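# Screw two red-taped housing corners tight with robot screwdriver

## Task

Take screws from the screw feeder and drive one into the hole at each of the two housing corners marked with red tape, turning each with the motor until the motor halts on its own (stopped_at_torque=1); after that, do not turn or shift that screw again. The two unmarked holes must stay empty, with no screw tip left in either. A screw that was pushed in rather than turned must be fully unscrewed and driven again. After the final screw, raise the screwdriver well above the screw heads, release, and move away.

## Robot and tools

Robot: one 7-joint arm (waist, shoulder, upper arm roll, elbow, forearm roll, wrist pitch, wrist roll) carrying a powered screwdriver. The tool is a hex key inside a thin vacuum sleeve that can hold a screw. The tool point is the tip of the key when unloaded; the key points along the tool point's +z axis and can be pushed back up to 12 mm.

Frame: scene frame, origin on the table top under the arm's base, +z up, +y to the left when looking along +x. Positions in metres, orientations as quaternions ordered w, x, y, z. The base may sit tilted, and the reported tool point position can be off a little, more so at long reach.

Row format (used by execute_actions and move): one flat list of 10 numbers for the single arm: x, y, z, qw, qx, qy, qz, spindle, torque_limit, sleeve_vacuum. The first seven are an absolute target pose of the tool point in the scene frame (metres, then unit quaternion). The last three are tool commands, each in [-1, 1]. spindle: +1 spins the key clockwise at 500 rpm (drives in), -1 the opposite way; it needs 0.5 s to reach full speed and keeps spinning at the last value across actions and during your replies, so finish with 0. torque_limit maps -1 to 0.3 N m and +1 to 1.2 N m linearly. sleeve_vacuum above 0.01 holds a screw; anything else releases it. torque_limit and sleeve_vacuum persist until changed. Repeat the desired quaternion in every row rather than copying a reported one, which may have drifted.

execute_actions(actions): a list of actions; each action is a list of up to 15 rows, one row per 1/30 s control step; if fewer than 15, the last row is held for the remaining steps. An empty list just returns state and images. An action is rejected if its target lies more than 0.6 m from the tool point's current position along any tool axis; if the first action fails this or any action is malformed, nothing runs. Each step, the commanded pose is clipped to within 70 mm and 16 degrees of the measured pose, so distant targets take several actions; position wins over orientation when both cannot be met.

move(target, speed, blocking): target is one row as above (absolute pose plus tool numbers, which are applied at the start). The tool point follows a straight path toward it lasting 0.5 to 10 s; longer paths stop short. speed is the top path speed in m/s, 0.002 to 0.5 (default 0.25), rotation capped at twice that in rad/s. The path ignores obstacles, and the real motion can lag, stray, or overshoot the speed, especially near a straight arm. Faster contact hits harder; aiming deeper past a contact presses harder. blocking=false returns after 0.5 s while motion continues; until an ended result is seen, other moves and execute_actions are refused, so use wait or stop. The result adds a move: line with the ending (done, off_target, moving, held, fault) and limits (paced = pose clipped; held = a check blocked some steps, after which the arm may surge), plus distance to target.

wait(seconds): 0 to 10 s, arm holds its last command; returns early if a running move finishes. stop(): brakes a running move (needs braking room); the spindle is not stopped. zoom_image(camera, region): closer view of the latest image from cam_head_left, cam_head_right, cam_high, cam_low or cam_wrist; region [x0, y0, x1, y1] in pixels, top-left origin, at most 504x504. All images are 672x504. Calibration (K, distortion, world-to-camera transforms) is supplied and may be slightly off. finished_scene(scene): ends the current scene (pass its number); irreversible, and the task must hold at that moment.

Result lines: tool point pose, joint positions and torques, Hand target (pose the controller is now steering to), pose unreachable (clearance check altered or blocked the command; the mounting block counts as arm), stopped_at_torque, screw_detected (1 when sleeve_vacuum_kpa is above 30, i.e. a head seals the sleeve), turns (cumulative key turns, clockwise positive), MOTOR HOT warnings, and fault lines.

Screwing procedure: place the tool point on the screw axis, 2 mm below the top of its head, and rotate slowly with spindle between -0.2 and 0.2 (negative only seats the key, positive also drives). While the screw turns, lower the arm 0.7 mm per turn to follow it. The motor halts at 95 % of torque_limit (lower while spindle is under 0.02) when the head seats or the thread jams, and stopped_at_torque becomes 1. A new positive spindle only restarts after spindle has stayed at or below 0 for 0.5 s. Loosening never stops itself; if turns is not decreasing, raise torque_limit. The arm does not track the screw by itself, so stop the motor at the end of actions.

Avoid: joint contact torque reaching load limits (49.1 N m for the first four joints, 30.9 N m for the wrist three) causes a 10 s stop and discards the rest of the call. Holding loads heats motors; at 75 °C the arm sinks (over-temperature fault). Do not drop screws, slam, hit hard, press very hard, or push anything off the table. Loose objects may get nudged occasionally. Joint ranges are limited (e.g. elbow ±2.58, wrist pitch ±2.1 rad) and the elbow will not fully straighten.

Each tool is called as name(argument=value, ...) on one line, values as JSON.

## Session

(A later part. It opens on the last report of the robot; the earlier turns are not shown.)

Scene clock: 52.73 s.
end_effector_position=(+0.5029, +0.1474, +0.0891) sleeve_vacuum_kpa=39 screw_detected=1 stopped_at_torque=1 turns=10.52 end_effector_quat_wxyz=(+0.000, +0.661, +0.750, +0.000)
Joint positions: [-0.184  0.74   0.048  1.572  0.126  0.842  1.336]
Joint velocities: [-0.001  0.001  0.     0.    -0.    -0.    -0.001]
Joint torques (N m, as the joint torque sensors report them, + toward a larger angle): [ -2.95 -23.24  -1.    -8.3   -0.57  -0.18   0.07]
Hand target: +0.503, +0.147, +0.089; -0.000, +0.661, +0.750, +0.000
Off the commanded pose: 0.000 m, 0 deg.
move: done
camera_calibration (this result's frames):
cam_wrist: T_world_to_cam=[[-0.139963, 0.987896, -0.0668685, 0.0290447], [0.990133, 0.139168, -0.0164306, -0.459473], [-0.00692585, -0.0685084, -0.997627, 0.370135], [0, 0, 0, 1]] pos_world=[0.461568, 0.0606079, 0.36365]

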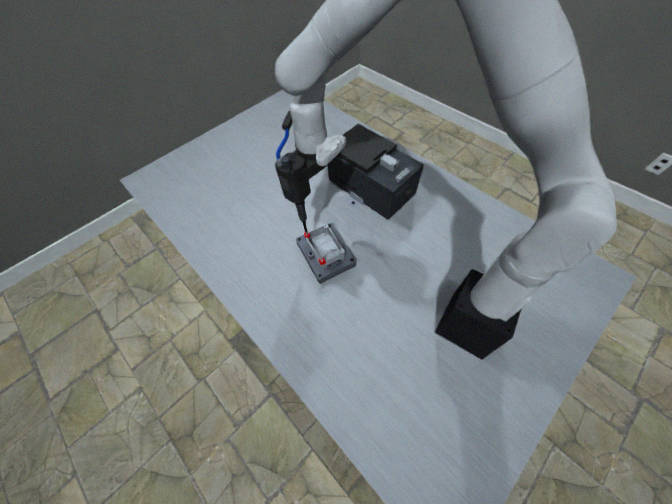

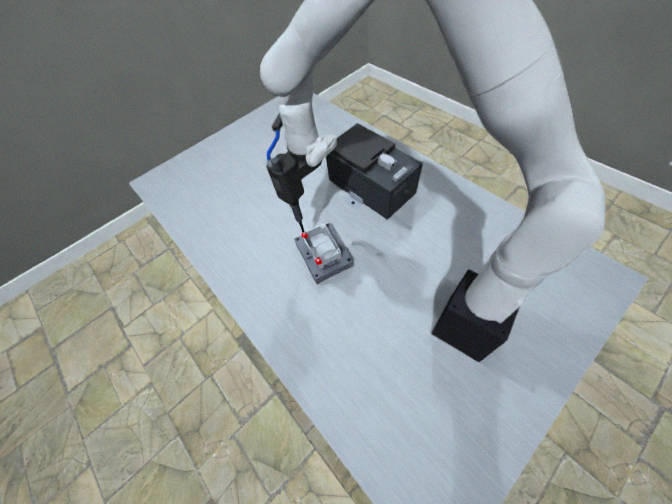

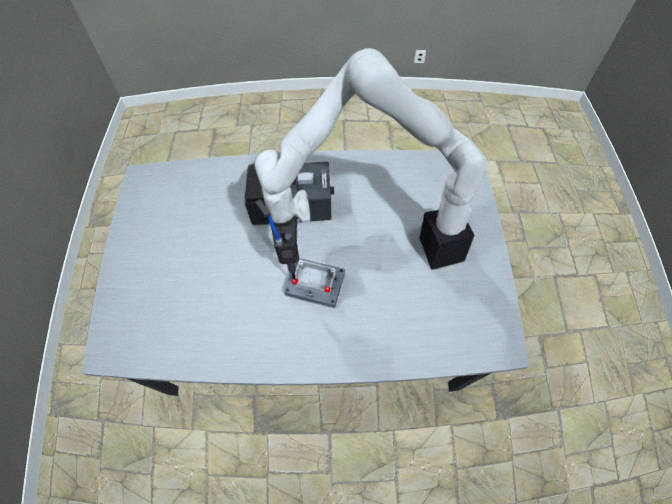

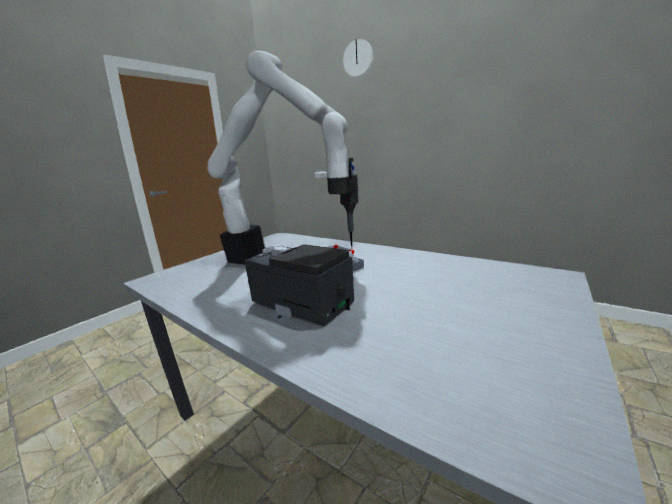

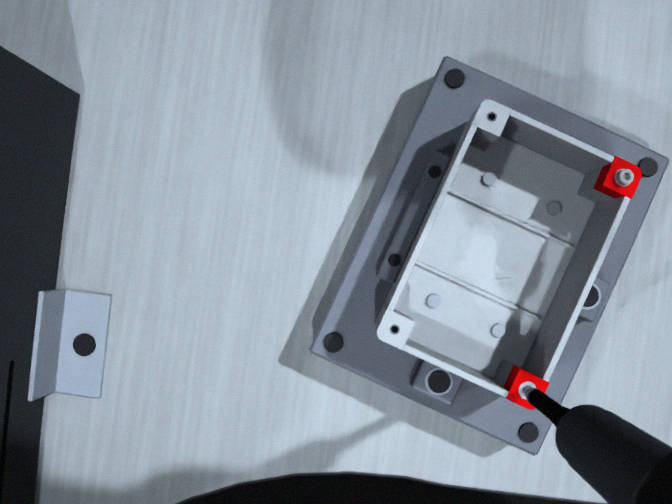

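move(target=[0.5027,0.1476,0.073,0,0.661,0.75,0,0.5,0,1], speed=0.003)

zoom_image(camera="cam_wrist", region=[480,350,580,425])

Scene clock: 58.73 s.
end_effector_position=(+0.5031, +0.1481, +0.0745) sleeve_vacuum_kpa=40 screw_detected=1 stopped_at_torque=1 turns=28.53 end_effector_quat_wxyz=(+0.000, +0.661, +0.750, +0.001)
Joint positions: [-0.183  0.763  0.051  1.584  0.127  0.806  1.335]
Joint velocities: [-0.003  0.     0.     0.    -0.    -0.     0.001]
Joint torques (N m, as the joint torque sensors report them, + toward a larger angle): [ -2.75 -21.2   -0.57  -7.99  -0.55  -0.72   0.07]
Hand target: +0.503, +0.148, +0.073; -0.000, +0.661, +0.750, +0.000
Off the commanded pose: 0.002 m, 0 deg.
move: done
camera_calibration (this result's frames):
cam_wrist: T_world_to_cam=[[-0.140176, 0.987915, -0.0661449, 0.0274917], [0.990111, 0.139482, -0.0150239, -0.460097], [-0.00561629, -0.0675968, -0.997697, 0.35485], [0, 0, 0, 1]] pos_world=[0.461393, 0.0610023, 0.348938]

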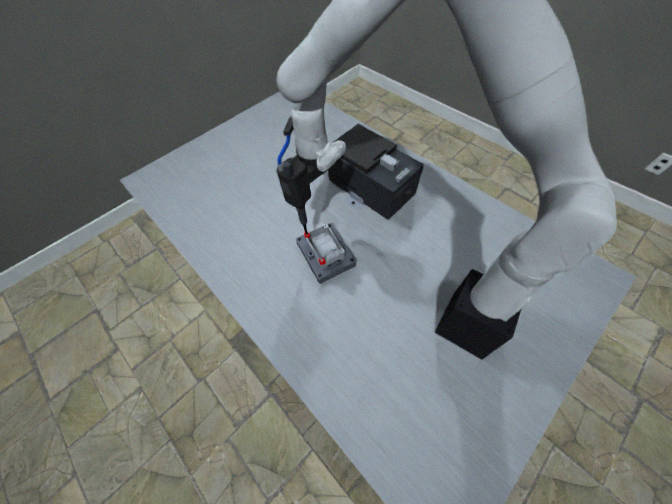

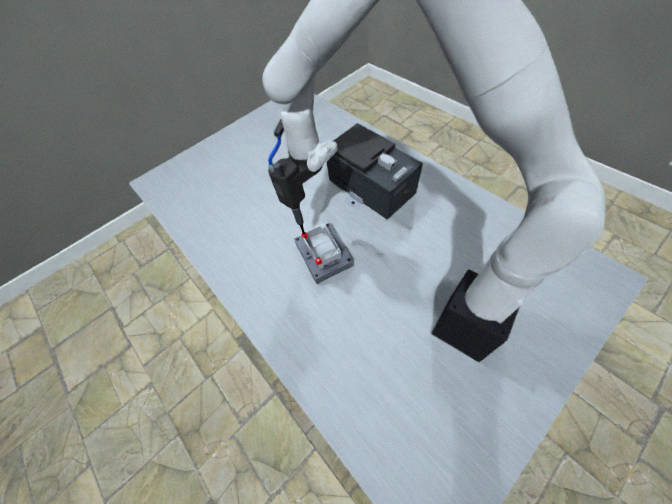

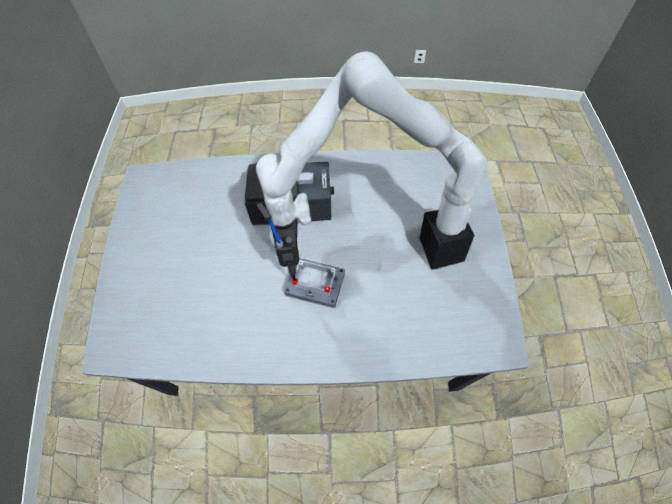

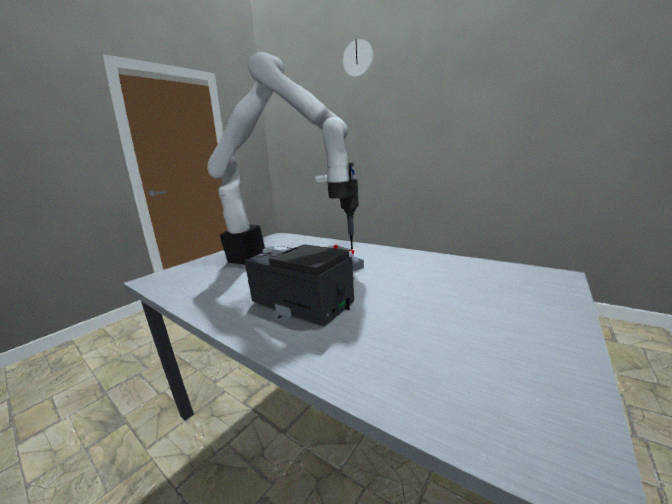

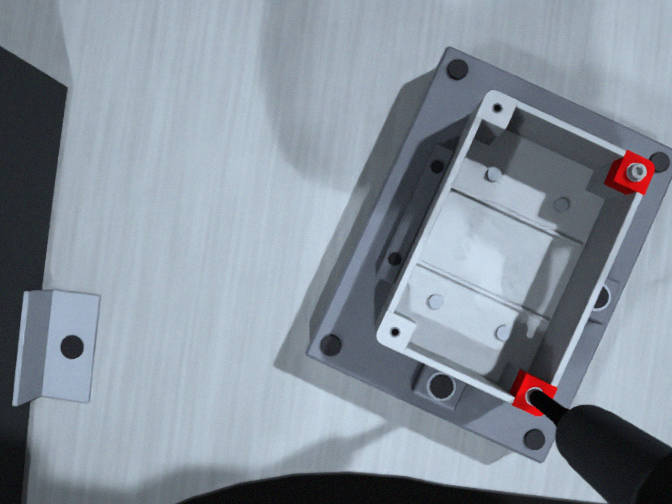

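Region (480, 350, 580, 425) of cam_wrist's 672x504 image, scaled by 5.040; it fills the top 378 rows of this view, and the rest is white.

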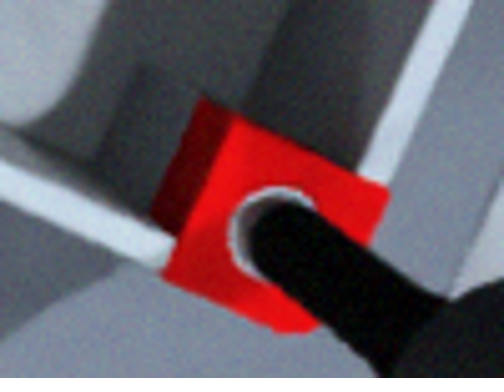

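move(target=[0.503,0.148,0.2,0,0.661,0.75,0,0,0,0], speed=0.15)

finished_scene(scene=1)

Scene clock: 60.23 s.
end_effector_position=(+0.5029, +0.1477, +0.1999) sleeve_vacuum_kpa=0 screw_detected=0 stopped_at_torque=1 turns=28.53 end_effector_quat_wxyz=(+0.000, +0.661, +0.750, -0.000)
Joint positions: [-0.212  0.593  0.048  1.441  0.112  1.122  1.348]
Joint velocities: [-0.002 -0.001 -0.    -0.001  0.     0.    -0.   ]
Joint torques (N m, as the joint torque sensors report them, + toward a larger angle): [ -2.84 -21.88  -0.99  -9.99  -0.76  -0.18   0.09]
Hand target: +0.503, +0.148, +0.200; +0.000, +0.661, +0.750, -0.000
Off the commanded pose: 0.000 m, 0 deg.
move: done
camera_calibration (this result's frames):
cam_wrist: T_world_to_cam=[[-0.139353, 0.987948, -0.0673709, 0.0359832], [0.990218, 0.138548, -0.0165064, -0.457602], [-0.00697342, -0.0690121, -0.997591, 0.480865], [0, 0, 0, 1]] pos_world=[0.461494, 0.0610358, 0.474578]

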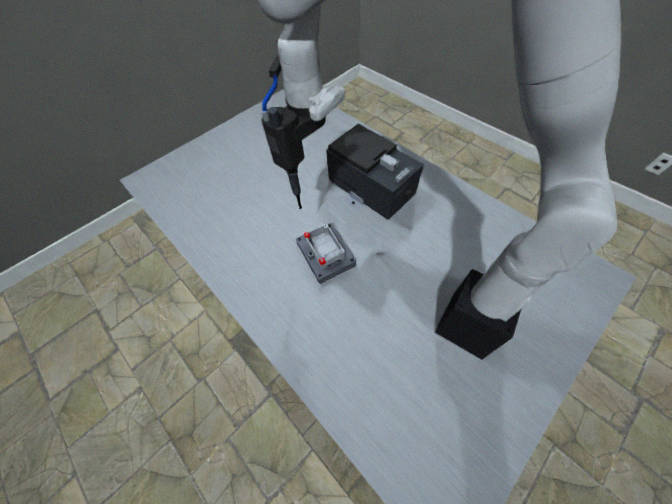

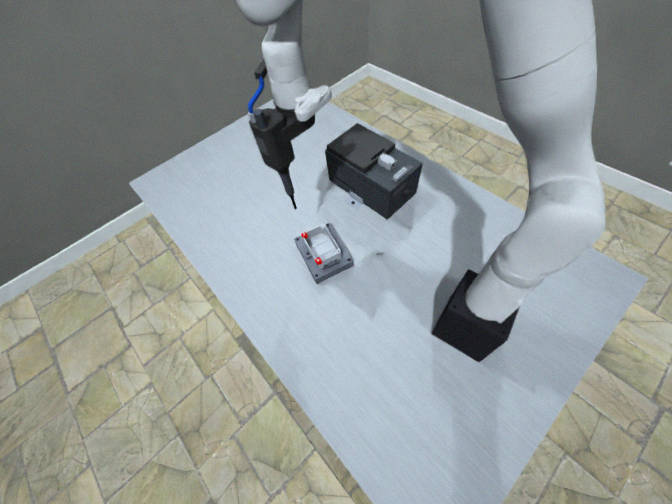

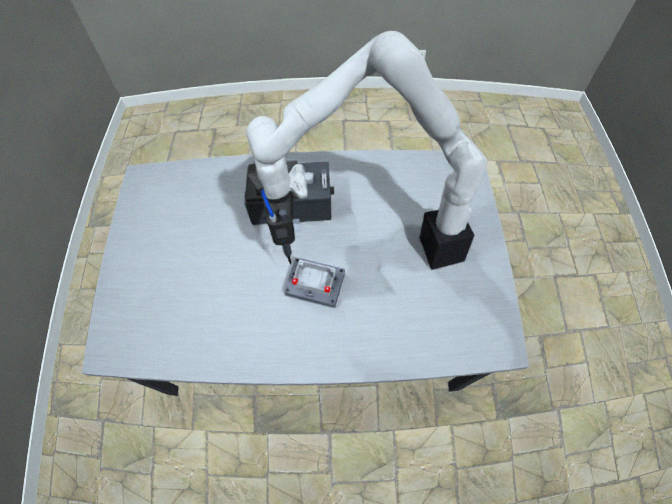

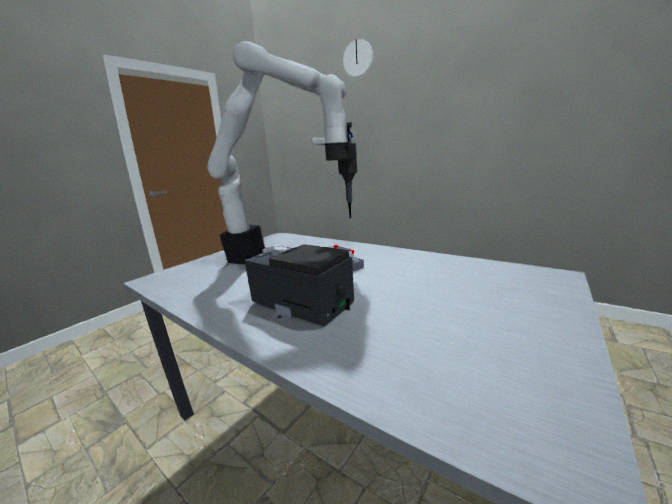

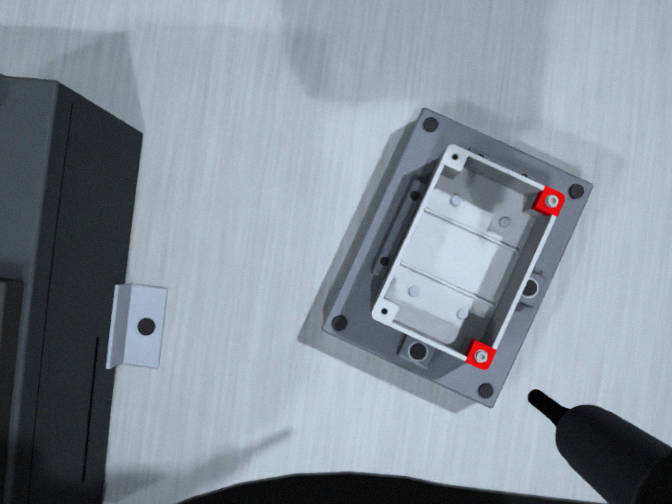

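The scene is finished: the task was done.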